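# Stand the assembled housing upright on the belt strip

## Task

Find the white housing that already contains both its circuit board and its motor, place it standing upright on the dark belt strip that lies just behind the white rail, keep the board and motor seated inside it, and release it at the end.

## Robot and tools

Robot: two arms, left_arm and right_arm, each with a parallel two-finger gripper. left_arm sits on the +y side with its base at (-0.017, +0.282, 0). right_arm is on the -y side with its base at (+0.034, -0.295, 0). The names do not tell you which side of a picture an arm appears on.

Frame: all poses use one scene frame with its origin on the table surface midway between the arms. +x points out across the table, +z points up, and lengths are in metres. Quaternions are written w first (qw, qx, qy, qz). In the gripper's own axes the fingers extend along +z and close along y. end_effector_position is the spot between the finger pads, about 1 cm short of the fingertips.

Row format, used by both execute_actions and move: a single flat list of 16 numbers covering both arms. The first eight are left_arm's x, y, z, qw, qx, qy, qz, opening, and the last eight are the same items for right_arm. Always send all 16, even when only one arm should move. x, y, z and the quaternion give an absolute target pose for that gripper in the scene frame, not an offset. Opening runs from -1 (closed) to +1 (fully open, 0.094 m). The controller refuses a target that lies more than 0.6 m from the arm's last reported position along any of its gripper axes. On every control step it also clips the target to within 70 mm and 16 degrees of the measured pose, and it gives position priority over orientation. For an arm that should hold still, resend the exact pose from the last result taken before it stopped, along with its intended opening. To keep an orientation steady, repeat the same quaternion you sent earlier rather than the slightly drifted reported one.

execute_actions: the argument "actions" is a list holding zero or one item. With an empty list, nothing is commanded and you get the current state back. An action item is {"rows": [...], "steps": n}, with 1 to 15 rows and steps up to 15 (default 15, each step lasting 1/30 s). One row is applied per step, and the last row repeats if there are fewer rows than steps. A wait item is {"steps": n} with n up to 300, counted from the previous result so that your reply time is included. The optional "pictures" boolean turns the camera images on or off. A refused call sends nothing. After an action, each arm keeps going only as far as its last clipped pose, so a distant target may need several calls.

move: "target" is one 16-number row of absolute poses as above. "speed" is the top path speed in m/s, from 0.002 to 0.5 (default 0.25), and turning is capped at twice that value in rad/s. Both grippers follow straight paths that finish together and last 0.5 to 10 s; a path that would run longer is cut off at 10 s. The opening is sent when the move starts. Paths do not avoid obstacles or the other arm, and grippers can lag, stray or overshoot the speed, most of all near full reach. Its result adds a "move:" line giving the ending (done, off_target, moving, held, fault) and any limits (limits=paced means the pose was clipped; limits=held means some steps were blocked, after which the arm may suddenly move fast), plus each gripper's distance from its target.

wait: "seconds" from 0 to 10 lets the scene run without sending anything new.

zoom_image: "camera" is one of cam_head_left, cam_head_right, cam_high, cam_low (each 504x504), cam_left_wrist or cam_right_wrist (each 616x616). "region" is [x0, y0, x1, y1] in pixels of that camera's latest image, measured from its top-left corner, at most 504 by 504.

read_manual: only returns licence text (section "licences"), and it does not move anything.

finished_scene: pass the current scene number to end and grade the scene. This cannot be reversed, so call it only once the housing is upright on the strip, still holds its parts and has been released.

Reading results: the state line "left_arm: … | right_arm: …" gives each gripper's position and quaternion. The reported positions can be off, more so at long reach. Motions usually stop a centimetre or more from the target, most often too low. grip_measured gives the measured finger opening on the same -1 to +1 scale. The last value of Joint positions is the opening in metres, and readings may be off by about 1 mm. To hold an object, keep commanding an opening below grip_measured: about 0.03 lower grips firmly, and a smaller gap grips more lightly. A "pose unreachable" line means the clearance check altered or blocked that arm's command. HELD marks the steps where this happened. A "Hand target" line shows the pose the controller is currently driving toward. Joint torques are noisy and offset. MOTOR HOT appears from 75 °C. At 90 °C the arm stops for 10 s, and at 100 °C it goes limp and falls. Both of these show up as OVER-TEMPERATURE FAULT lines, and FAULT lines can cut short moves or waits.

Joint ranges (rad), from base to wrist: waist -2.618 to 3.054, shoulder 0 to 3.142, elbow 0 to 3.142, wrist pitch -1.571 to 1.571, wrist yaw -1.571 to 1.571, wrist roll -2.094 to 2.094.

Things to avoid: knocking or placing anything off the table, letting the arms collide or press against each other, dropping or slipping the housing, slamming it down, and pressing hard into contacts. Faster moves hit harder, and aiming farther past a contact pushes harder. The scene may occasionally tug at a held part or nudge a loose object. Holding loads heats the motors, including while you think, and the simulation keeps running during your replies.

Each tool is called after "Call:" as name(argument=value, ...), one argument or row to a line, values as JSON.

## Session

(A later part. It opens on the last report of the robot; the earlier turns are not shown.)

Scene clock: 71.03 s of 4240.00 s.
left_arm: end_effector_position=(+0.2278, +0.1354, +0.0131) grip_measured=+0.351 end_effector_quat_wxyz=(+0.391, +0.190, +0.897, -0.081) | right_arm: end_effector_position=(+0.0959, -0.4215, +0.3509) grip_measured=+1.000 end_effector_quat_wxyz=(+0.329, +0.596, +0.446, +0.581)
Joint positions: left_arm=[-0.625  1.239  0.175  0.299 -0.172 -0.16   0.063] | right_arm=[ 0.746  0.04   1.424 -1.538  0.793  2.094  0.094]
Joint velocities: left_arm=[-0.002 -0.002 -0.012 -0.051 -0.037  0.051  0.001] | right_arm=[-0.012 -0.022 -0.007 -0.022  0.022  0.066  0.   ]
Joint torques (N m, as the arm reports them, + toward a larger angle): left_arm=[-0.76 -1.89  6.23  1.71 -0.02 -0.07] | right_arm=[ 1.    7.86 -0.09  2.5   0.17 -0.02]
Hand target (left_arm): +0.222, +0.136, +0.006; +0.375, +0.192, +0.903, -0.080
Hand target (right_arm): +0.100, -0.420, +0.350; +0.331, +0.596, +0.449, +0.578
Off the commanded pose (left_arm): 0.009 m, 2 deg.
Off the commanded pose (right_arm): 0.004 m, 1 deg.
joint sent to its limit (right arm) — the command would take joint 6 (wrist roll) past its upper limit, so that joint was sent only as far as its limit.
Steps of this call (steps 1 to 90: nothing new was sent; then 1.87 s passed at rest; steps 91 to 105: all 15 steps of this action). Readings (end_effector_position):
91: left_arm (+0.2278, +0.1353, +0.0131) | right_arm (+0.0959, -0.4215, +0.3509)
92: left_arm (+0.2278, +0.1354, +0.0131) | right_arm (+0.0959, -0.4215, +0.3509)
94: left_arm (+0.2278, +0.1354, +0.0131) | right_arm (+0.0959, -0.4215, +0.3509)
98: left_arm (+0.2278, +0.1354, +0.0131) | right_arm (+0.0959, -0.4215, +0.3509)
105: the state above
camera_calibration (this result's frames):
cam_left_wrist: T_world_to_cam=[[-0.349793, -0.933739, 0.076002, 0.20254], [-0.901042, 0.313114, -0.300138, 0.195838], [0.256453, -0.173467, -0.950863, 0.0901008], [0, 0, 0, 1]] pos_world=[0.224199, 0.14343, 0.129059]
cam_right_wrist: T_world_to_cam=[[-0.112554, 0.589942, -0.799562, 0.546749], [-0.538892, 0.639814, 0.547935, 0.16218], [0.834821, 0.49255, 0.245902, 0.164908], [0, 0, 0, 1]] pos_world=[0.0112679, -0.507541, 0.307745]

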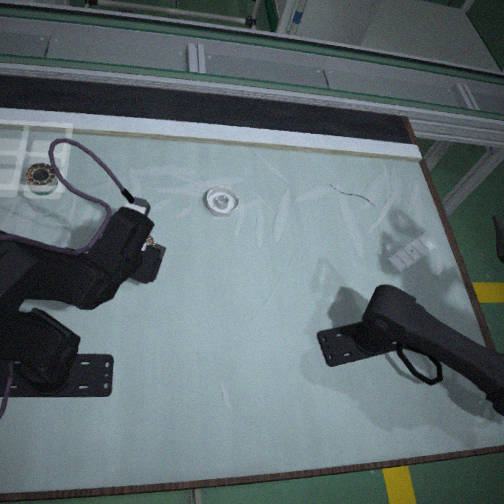

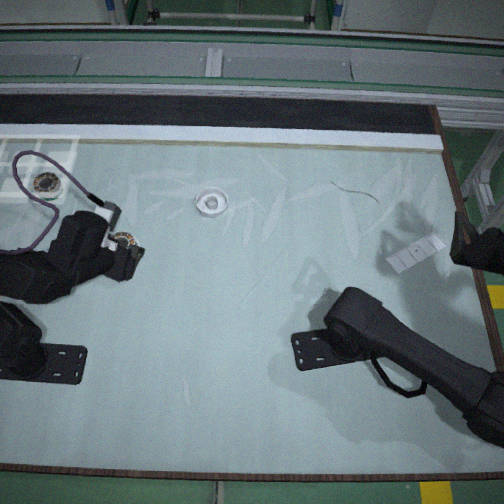

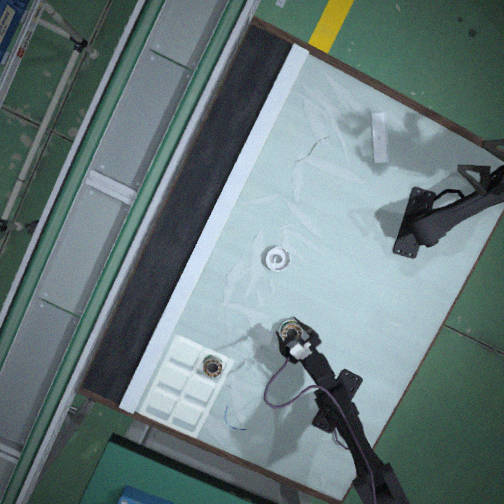

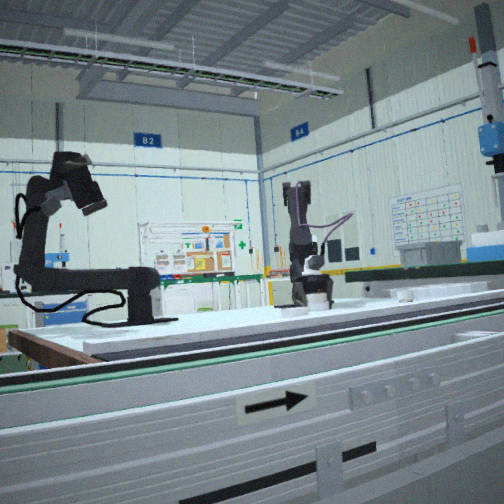

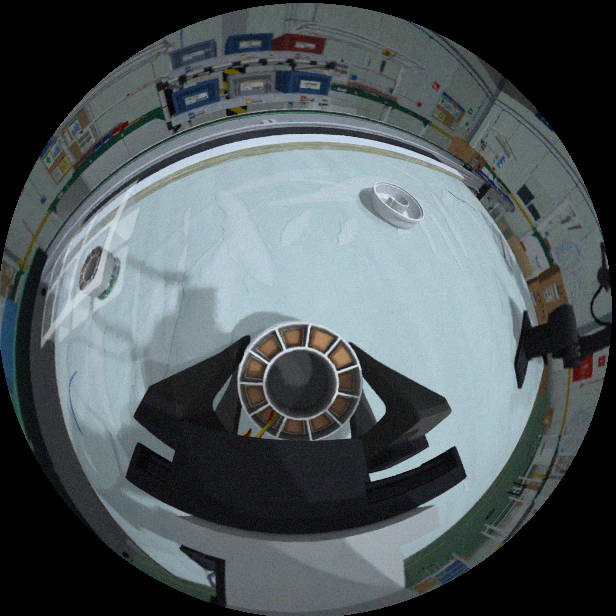

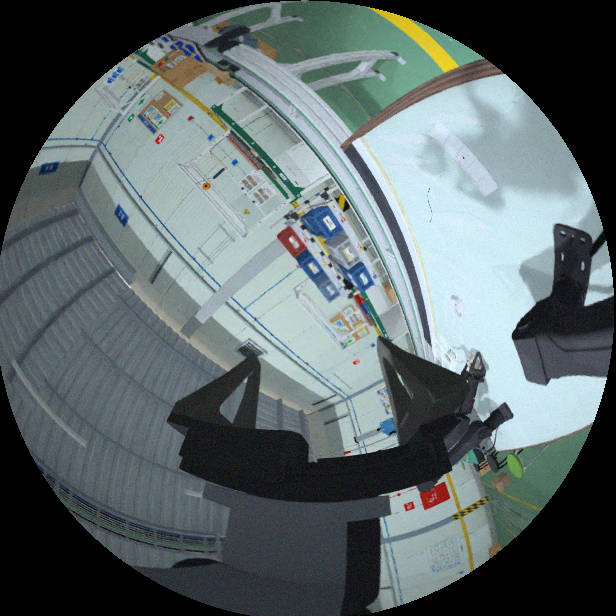

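Call:
move(
  target=[0.235,0.14,0.1,0.375,0.192,0.904,-0.08,0.315,0.1,-0.42,0.35,0.33,0.6,0.45,0.58,1],
  speed=0.08,
)

Call:
move(
  target=[0.6,0.2,0.1,0.382,0.064,0.922,-0.027,0.315,0.1,-0.42,0.35,0.33,0.6,0.45,0.58,1],
  speed=0.12,
)

Call:
zoom_image(
  camera="cam_low",
  region=[330,180,504,330],
)

Scene clock: 81.30 s of 4240.00 s.
left_arm: end_effector_position=(+0.2250, +0.1445, +0.0788) grip_measured=+0.351 end_effector_quat_wxyz=(+0.345, +0.196, +0.915, -0.070) | right_arm: end_effector_position=(+0.0959, -0.4215, +0.3509) grip_measured=+1.000 end_effector_quat_wxyz=(+0.329, +0.596, +0.446, +0.581)
Joint positions: left_arm=[-0.573  0.984  0.452 -0.328 -0.123 -0.131  0.063] | right_arm=[ 0.746  0.04   1.424 -1.538  0.793  2.094  0.094]
Joint velocities: left_arm=[-0.002  0.012 -0.002  0.022 -0.095 -0.022 -0.001] | right_arm=[-0.002 -0.007 -0.046  0.022  0.007 -0.007  0.   ]
Joint torques (N m, as the arm reports them, + toward a larger angle): left_arm=[ 0.68 -3.52 10.46  2.01 -0.02  0.12] | right_arm=[ 1.    7.83 -0.05  2.49  0.17 -0.01]
Hand target (left_arm): +0.234, +0.140, +0.100; +0.375, +0.191, +0.904, -0.080
Hand target (right_arm): +0.100, -0.420, +0.350; +0.331, +0.596, +0.449, +0.578
Off the commanded pose (left_arm): 0.024 m, 4 deg.
Off the commanded pose (right_arm): 0.004 m, 1 deg.
joint sent to its limit (right arm) — the command would take joint 6 (wrist roll) past its upper limit, so that joint was sent only as far as its limit.
After step 90, 5.53 s passed at rest.
move: off_target (left_arm)
camera_calibration (this result's frames):
cam_left_wrist: T_world_to_cam=[[-0.346348, -0.935823, 0.0654114, 0.205454], [-0.922726, 0.327266, -0.203649, 0.205426], [0.169173, -0.13089, -0.976856, 0.170447], [0, 0, 0, 1]] pos_world=[0.231876, 0.147349, 0.194898]
cam_right_wrist: T_world_to_cam=[[-0.112554, 0.589942, -0.799562, 0.546749], [-0.538892, 0.639814, 0.547935, 0.16218], [0.834821, 0.49255, 0.245902, 0.164908], [0, 0, 0, 1]] pos_world=[0.0112679, -0.507541, 0.307745]

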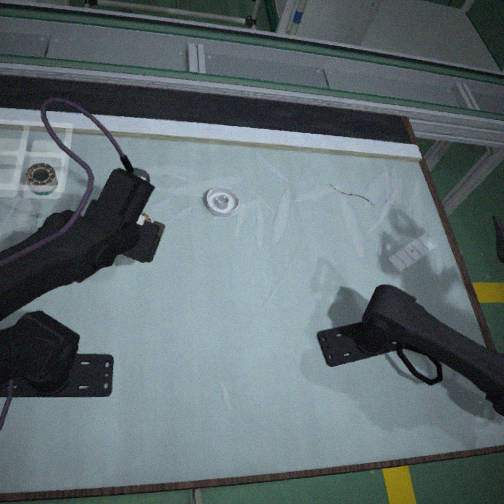

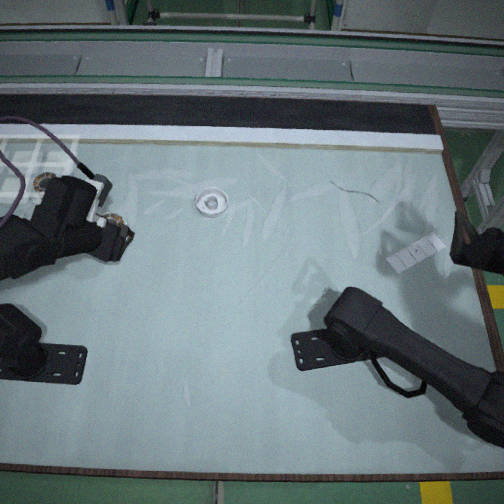

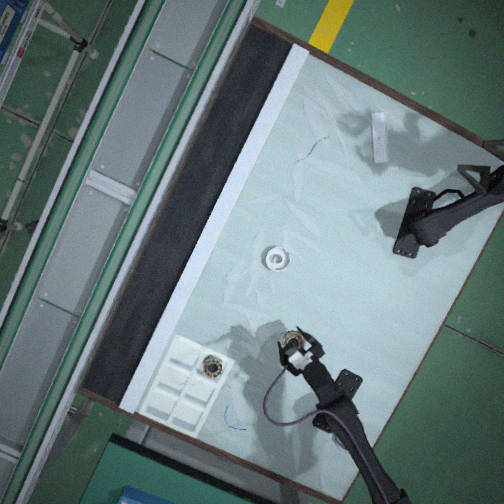

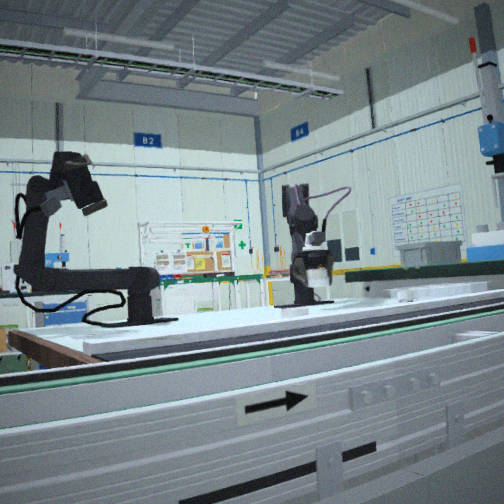

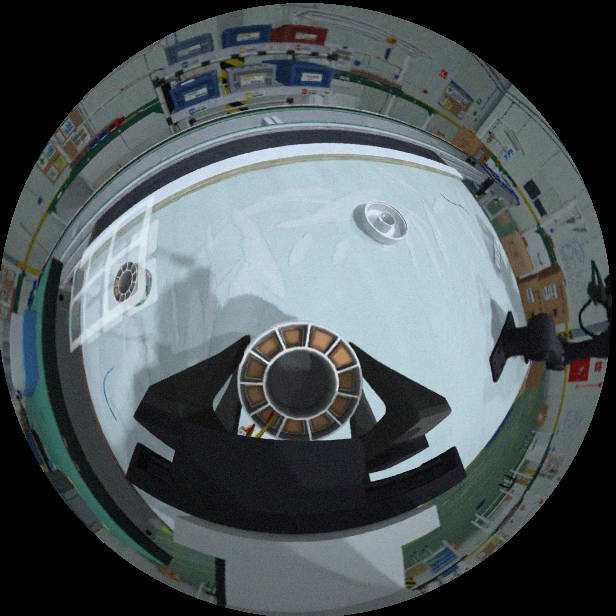

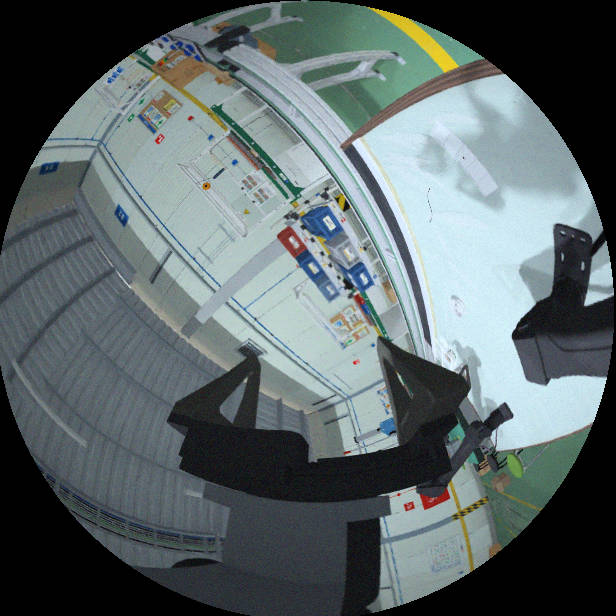

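Scene clock: 85.07 s of 4240.00 s.
left_arm: end_effector_position=(+0.5886, +0.1937, +0.0787) grip_measured=+0.351 end_effector_quat_wxyz=(+0.357, +0.070, +0.931, -0.031) | right_arm: end_effector_position=(+0.0959, -0.4215, +0.3509) grip_measured=+1.000 end_effector_quat_wxyz=(+0.329, +0.596, +0.446, +0.581)
Joint positions: left_arm=[-0.116  2.312  1.872 -0.4    0.014  0.003  0.063] | right_arm=[ 0.746  0.04   1.424 -1.538  0.793  2.094  0.094]
Joint velocities: left_arm=[ 0.002 -0.002  0.002  0.007  0.037  0.051 -0.   ] | right_arm=[-0.012 -0.017  0.002  0.037  0.022 -0.081  0.   ]
Joint torques (N m, as the arm reports them, + toward a larger angle): left_arm=[  0.49 -12.75  10.86   2.03  -0.05  -0.02] | right_arm=[ 0.98  7.9  -0.06  2.51  0.17 -0.01]
Hand target (left_arm): +0.599, +0.197, +0.098; +0.380, +0.063, +0.922, -0.030
Hand target (right_arm): +0.100, -0.420, +0.350; +0.331, +0.596, +0.449, +0.578
Off the commanded pose (left_arm): 0.025 m, 3 deg.
Off the commanded pose (right_arm): 0.004 m, 1 deg.
joint sent to its limit (right arm) — the command would take joint 6 (wrist roll) past its upper limit, so that joint was sent only as far as its limit.
move: off_target (left_arm)
camera_calibration (this result's frames):
cam_left_wrist: T_world_to_cam=[[-0.0884707, -0.992757, 0.0812791, 0.235429], [-0.974415, 0.0693321, -0.213796, 0.605948], [0.206613, -0.0981142, -0.973491, 0.0865852], [0, 0, 0, 1]] pos_world=[0.593383, 0.200207, 0.194704]
cam_right_wrist: T_world_to_cam=[[-0.112554, 0.589942, -0.799562, 0.546749], [-0.538892, 0.639814, 0.547935, 0.16218], [0.834821, 0.49255, 0.245902, 0.164908], [0, 0, 0, 1]] pos_world=[0.0112679, -0.507541, 0.307745]

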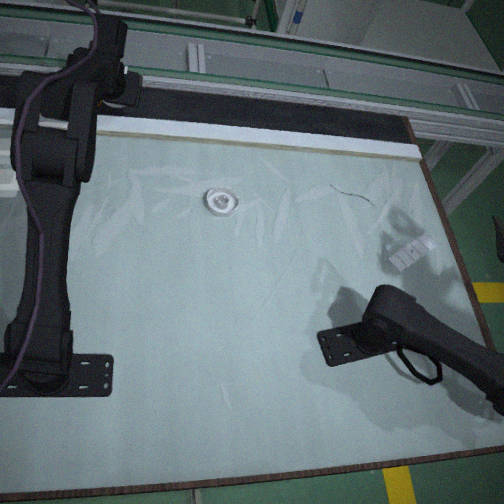

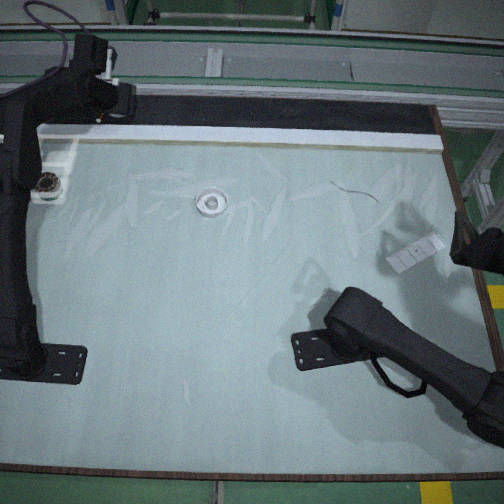

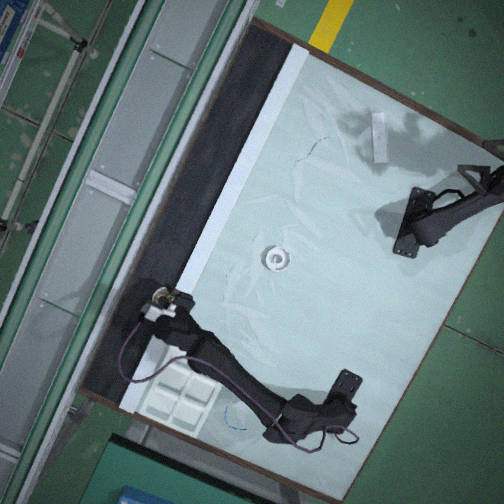

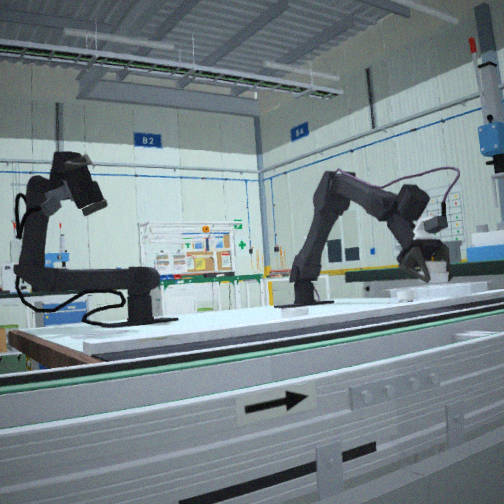

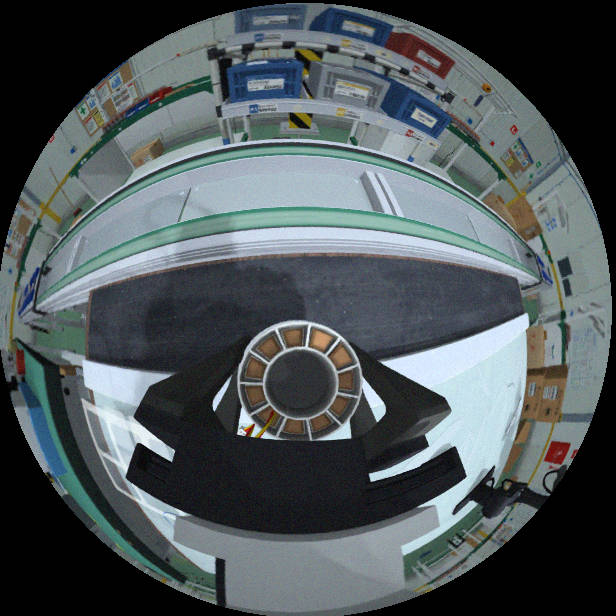

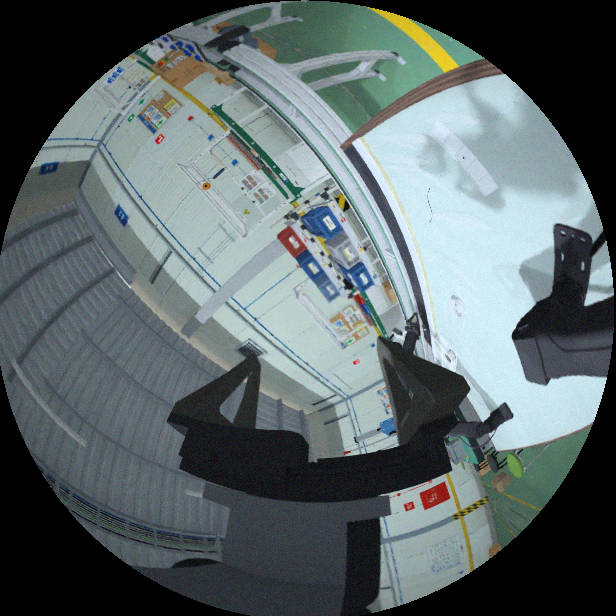

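Region (330, 180, 504, 330) of cam_low's 504x504 image, scaled by 2.897, with more detail than that image has; it fills the top 434 rows of this view, and the rest is white.

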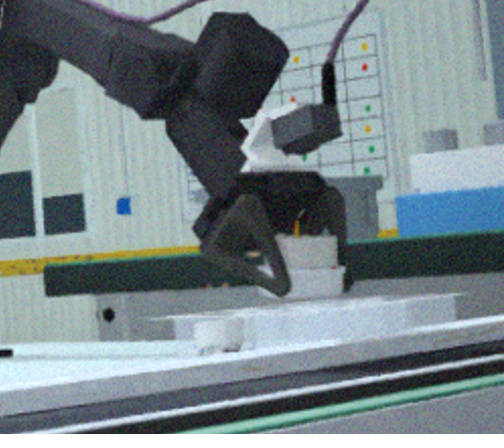

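Call:
move(
  target=[0.64,0.2,0.065,0.415,0.064,0.907,-0.03,0.315,0.1,-0.42,0.35,0.33,0.6,0.45,0.58,1],
  speed=0.04,
)

Call:
zoom_image(
  camera="cam_low",
  region=[330,180,504,330],
)

Scene clock: 93.20 s of 4240.00 s.
left_arm: end_effector_position=(+0.6235, +0.1972, +0.0404) grip_measured=+0.351 end_effector_quat_wxyz=(+0.381, +0.064, +0.922, -0.030) | right_arm: end_effector_position=(+0.0959, -0.4215, +0.3509) grip_measured=+1.000 end_effector_quat_wxyz=(+0.329, +0.596, +0.446, +0.581)
Joint positions: left_arm=[-0.103  2.471  1.965 -0.282  0.014  0.004  0.063] | right_arm=[ 0.746  0.04   1.424 -1.538  0.793  2.094  0.094]
Joint velocities: left_arm=[-0.012  0.002  0.002 -0.037  0.007 -0.022  0.   ] | right_arm=[-0.017  0.007  0.007 -0.007 -0.051  0.051  0.   ]
Joint torques (N m, as the arm reports them, + toward a larger angle): left_arm=[  0.63 -13.6   10.9    2.35   0.04   0.12] | right_arm=[ 0.95  7.87 -0.07  2.5   0.17 -0.01]
Hand target (left_arm): +0.638, +0.200, +0.065; +0.415, +0.064, +0.907, -0.030
Hand target (right_arm): +0.100, -0.420, +0.350; +0.331, +0.596, +0.449, +0.578
Off the commanded pose (left_arm): 0.030 m, 4 deg.
Off the commanded pose (right_arm): 0.004 m, 1 deg.
joint sent to its limit (right arm) — the command would take joint 6 (wrist roll) past its upper limit, so that joint was sent only as far as its limit.
After step 90, 3.23 s passed at rest.
move: off_target (left_arm)
camera_calibration (this result's frames):
cam_left_wrist: T_world_to_cam=[[-0.0806212, -0.993276, 0.0830798, 0.240211], [-0.96296, 0.0561003, -0.263744, 0.629053], [0.25731, -0.101266, -0.961008, 0.0109707], [0, 0, 0, 1]] pos_world=[0.622296, 0.204417, 0.156495]
cam_right_wrist: T_world_to_cam=[[-0.112554, 0.589942, -0.799562, 0.546749], [-0.538892, 0.639814, 0.547935, 0.16218], [0.834821, 0.49255, 0.245902, 0.164908], [0, 0, 0, 1]] pos_world=[0.0112679, -0.507541, 0.307745]

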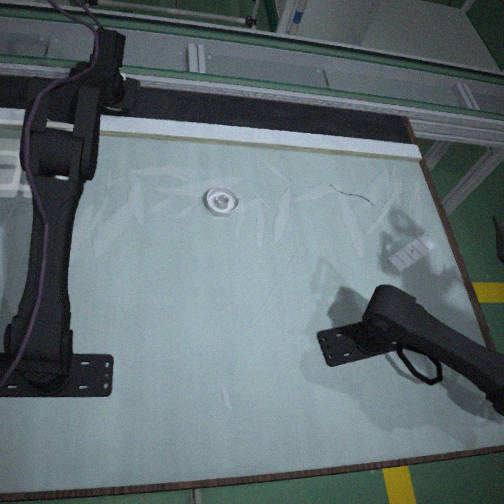

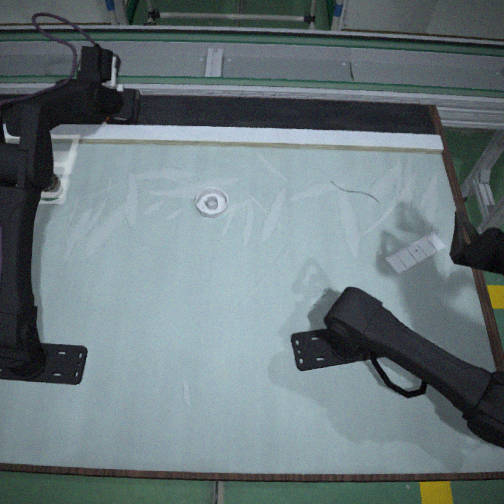

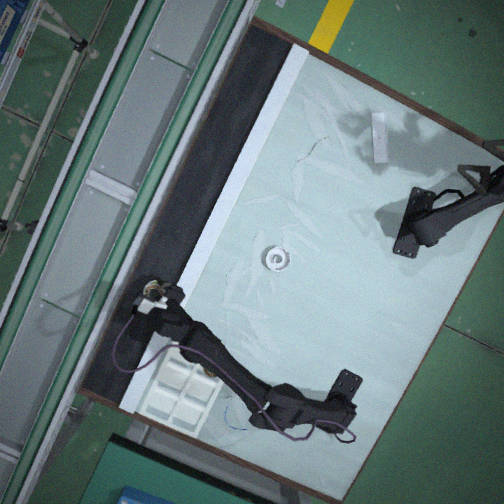

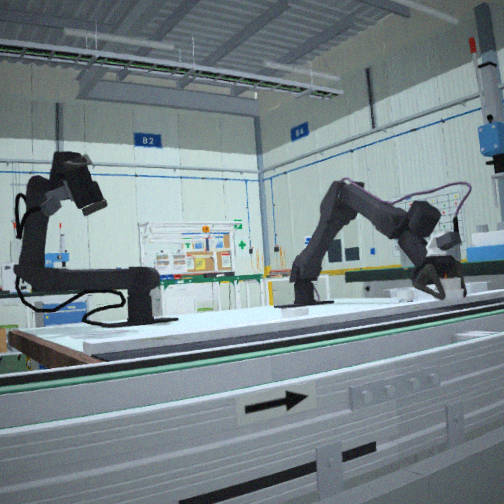

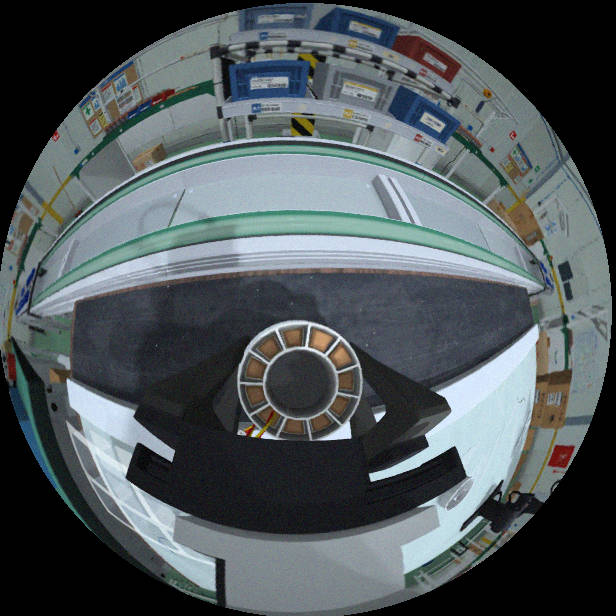

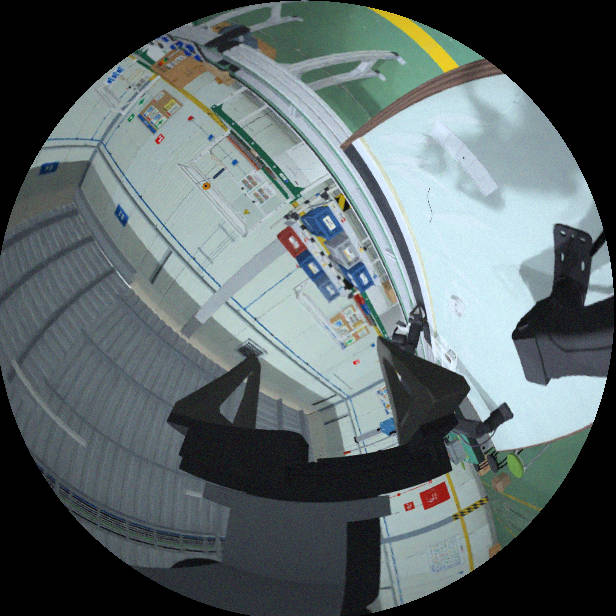

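Region (330, 180, 504, 330) of cam_low's 504x504 image, scaled by 2.897, with more detail than that image has; it fills the top 434 rows of this view, and the rest is white.

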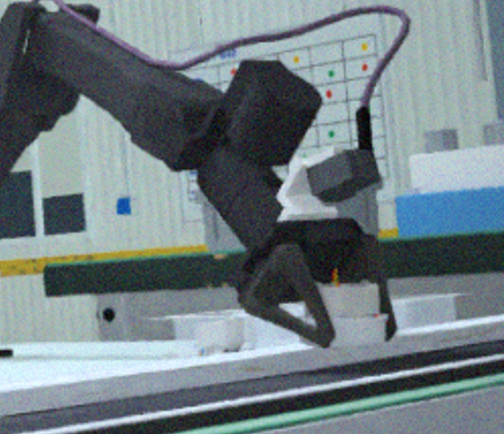

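Call:
move(
  target=[0.645,0.2,0.045,0.42,0.064,0.905,-0.03,0.315,0.1,-0.42,0.35,0.33,0.6,0.45,0.58,1],
  speed=0.02,
)

Call:
zoom_image(
  camera="cam_low",
  region=[330,180,504,330],
)

Scene clock: 103.23 s of 4240.00 s.
left_arm: end_effector_position=(+0.6312, +0.1962, +0.0255) grip_measured=+0.351 end_effector_quat_wxyz=(+0.391, +0.064, +0.918, -0.030) | right_arm: end_effector_position=(+0.0959, -0.4215, +0.3509) grip_measured=+1.000 end_effector_quat_wxyz=(+0.329, +0.596, +0.446, +0.581)
Joint positions: left_arm=[-0.103  2.514  1.967 -0.218  0.014  0.006  0.063] | right_arm=[ 0.746  0.04   1.424 -1.538  0.793  2.094  0.094]
Joint velocities: left_arm=[ 0.012 -0.002  0.007  0.022  0.037  0.051 -0.001] | right_arm=[-0.007  0.002 -0.012  0.007 -0.007 -0.081  0.   ]
Joint torques (N m, as the arm reports them, + toward a larger angle): left_arm=[  0.78 -13.72  10.11   2.38   0.05   0.12] | right_arm=[ 0.98  7.89 -0.07  2.51  0.17 -0.02]
Hand target (left_arm): +0.644, +0.200, +0.045; +0.420, +0.064, +0.905, -0.030
Hand target (right_arm): +0.100, -0.420, +0.350; +0.331, +0.596, +0.449, +0.578
Off the commanded pose (left_arm): 0.024 m, 4 deg.
Off the commanded pose (right_arm): 0.004 m, 1 deg.
joint sent to its limit (right arm) — the command would take joint 6 (wrist roll) past its upper limit, so that joint was sent only as far as its limit.
After step 90, 4.77 s passed at rest.
move: off_target (left_arm)
camera_calibration (this result's frames):
cam_left_wrist: T_world_to_cam=[[-0.08355, -0.993038, 0.0830355, 0.242885], [-0.956726, 0.0566283, -0.285426, 0.629134], [0.278737, -0.10329, -0.954797, -0.0187897], [0, 0, 0, 1]] pos_world=[0.62744, 0.203627, 0.141463]
cam_right_wrist: T_world_to_cam=[[-0.112554, 0.589942, -0.799562, 0.546749], [-0.538892, 0.639814, 0.547935, 0.16218], [0.834821, 0.49255, 0.245902, 0.164908], [0, 0, 0, 1]] pos_world=[0.0112679, -0.507541, 0.307745]

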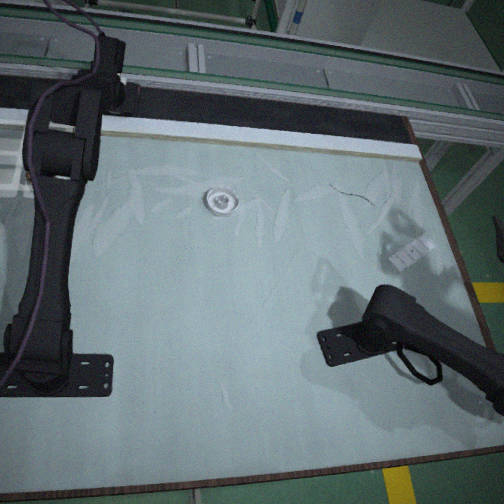

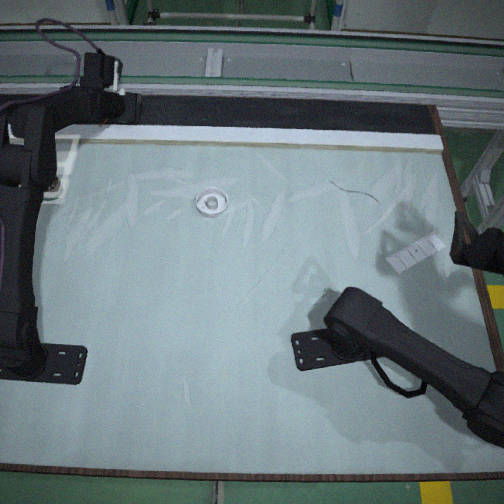

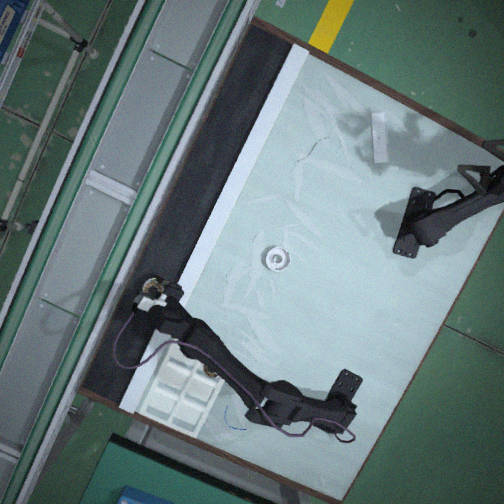

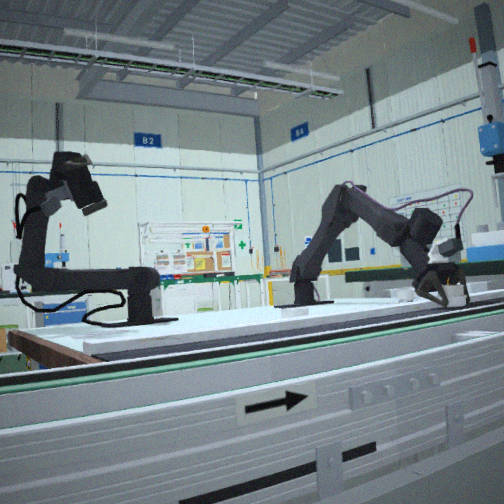

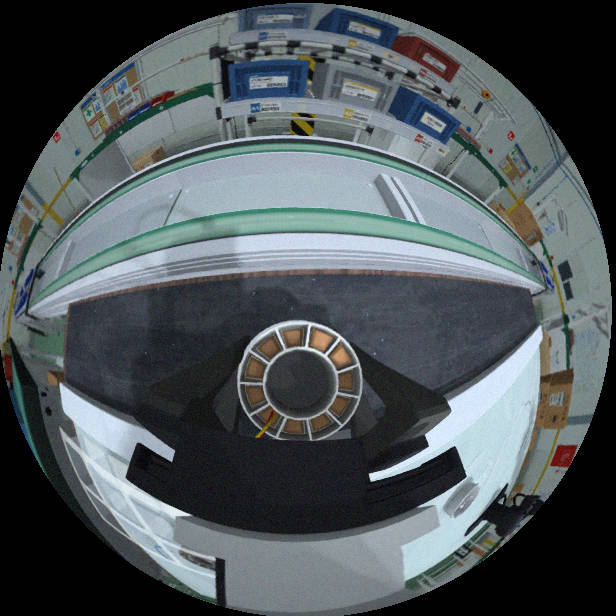

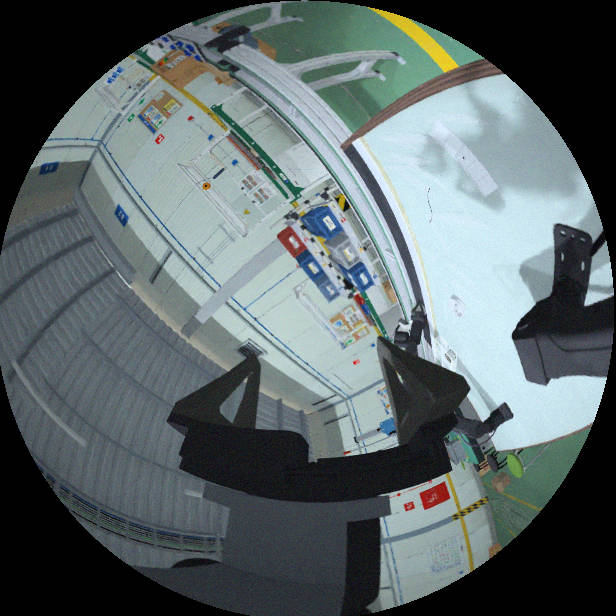

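Region (330, 180, 504, 330) of cam_low's 504x504 image, scaled by 2.897, with more detail than that image has; it fills the top 434 rows of this view, and the rest is white.

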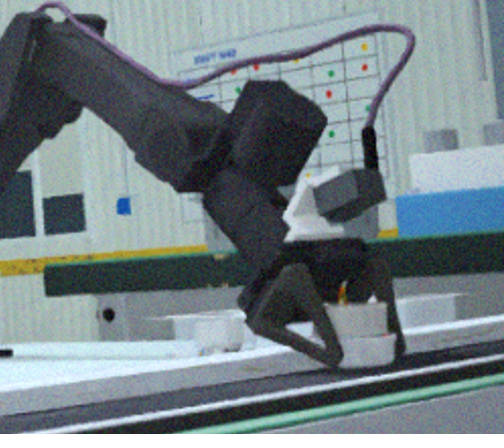

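Nearly there; a bit lower.

Call:
move(
  target=[0.645,0.2,0.032,0.42,0.064,0.905,-0.03,0.315,0.1,-0.42,0.35,0.33,0.6,0.45,0.58,1],
  speed=0.015,
)

Scene clock: 111.63 s of 4240.00 s.
left_arm: end_effector_position=(+0.6362, +0.1955, +0.0210) grip_measured=+0.351 end_effector_quat_wxyz=(+0.401, +0.065, +0.913, -0.031) | right_arm: end_effector_position=(+0.0959, -0.4215, +0.3509) grip_measured=+1.000 end_effector_quat_wxyz=(+0.329, +0.596, +0.446, +0.581)
Joint positions: left_arm=[-0.103  2.532  1.967 -0.178  0.014  0.007  0.063] | right_arm=[ 0.746  0.04   1.424 -1.538  0.793  2.094  0.094]
Joint velocities: left_arm=[-0.012 -0.012 -0.012  0.007  0.007  0.051  0.   ] | right_arm=[-0.017 -0.007  0.022 -0.022  0.022  0.022  0.   ]
Joint torques (N m, as the arm reports them, + toward a larger angle): left_arm=[  0.78 -13.61   8.91   2.36   0.05   0.12] | right_arm=[ 0.96  7.91 -0.06  2.49  0.15 -0.01]
Hand target (left_arm): +0.645, +0.200, +0.032; +0.420, +0.064, +0.905, -0.030
Hand target (right_arm): +0.100, -0.420, +0.350; +0.331, +0.596, +0.449, +0.578
Off the commanded pose (left_arm): 0.015 m, 2 deg.
Off the commanded pose (right_arm): 0.004 m, 1 deg.
joint sent to its limit (right arm) — the command would take joint 6 (wrist roll) past its upper limit, so that joint was sent only as far as its limit.
After step 90, 3.13 s passed at rest.
move: off_target (left_arm)
camera_calibration (this result's frames):
cam_left_wrist: T_world_to_cam=[[-0.0860984, -0.992812, 0.0831329, 0.244607], [-0.950382, 0.0568082, -0.305854, 0.629007], [0.298933, -0.105342, -0.948442, -0.0370807], [0, 0, 0, 1]] pos_world=[0.629942, 0.20321, 0.136881]
cam_right_wrist: T_world_to_cam=[[-0.112554, 0.589942, -0.799562, 0.546749], [-0.538892, 0.639814, 0.547935, 0.16218], [0.834821, 0.49255, 0.245902, 0.164908], [0, 0, 0, 1]] pos_world=[0.0112679, -0.507541, 0.307745]

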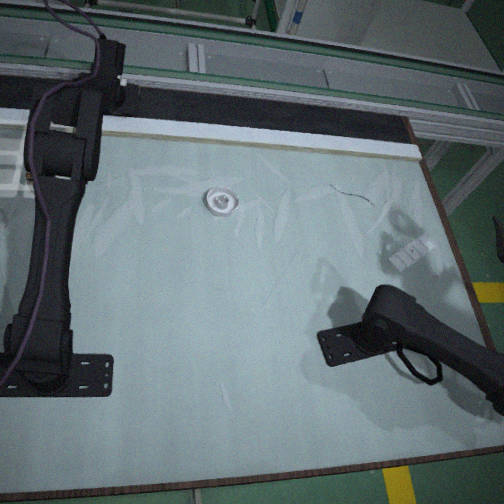

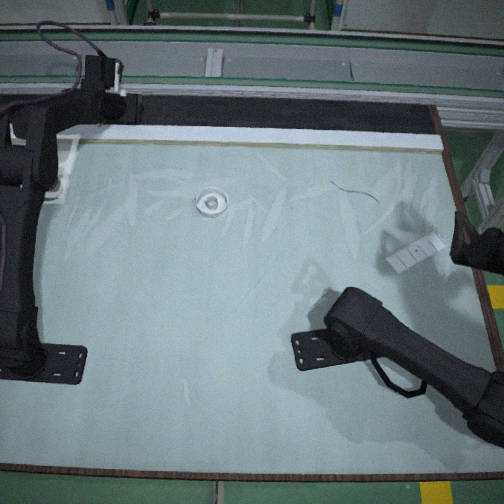

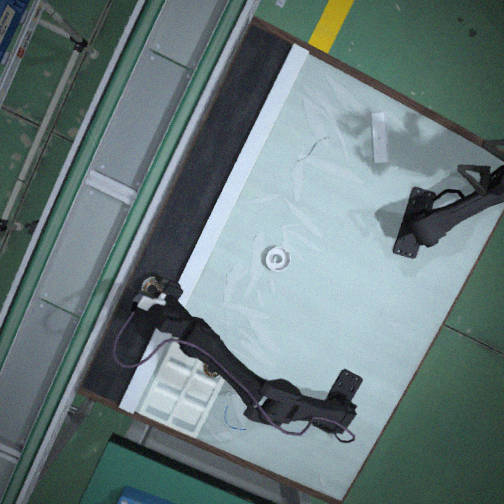

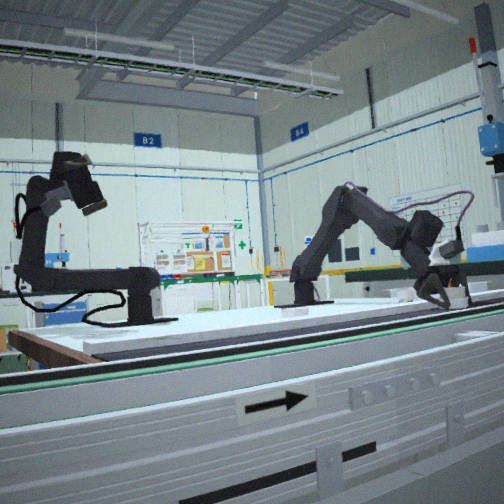

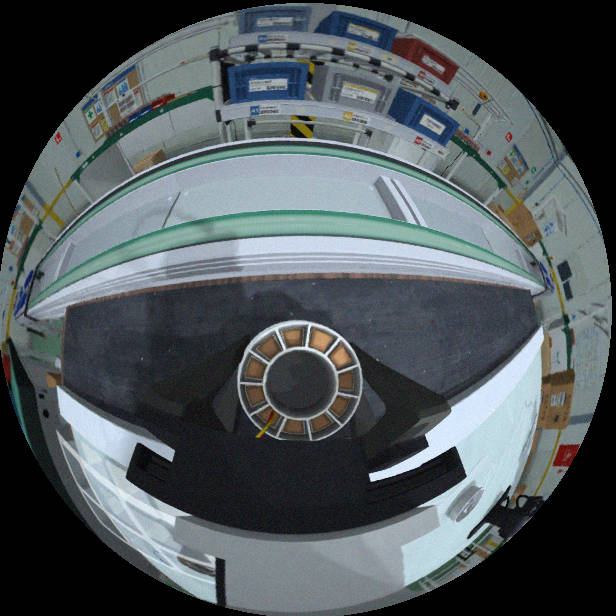

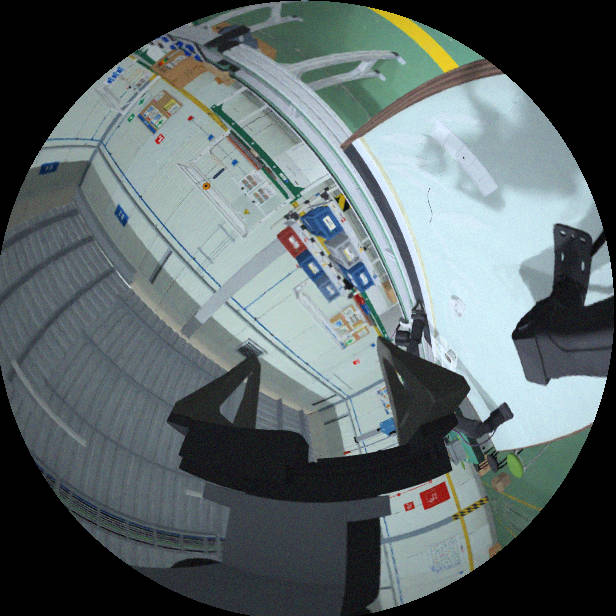

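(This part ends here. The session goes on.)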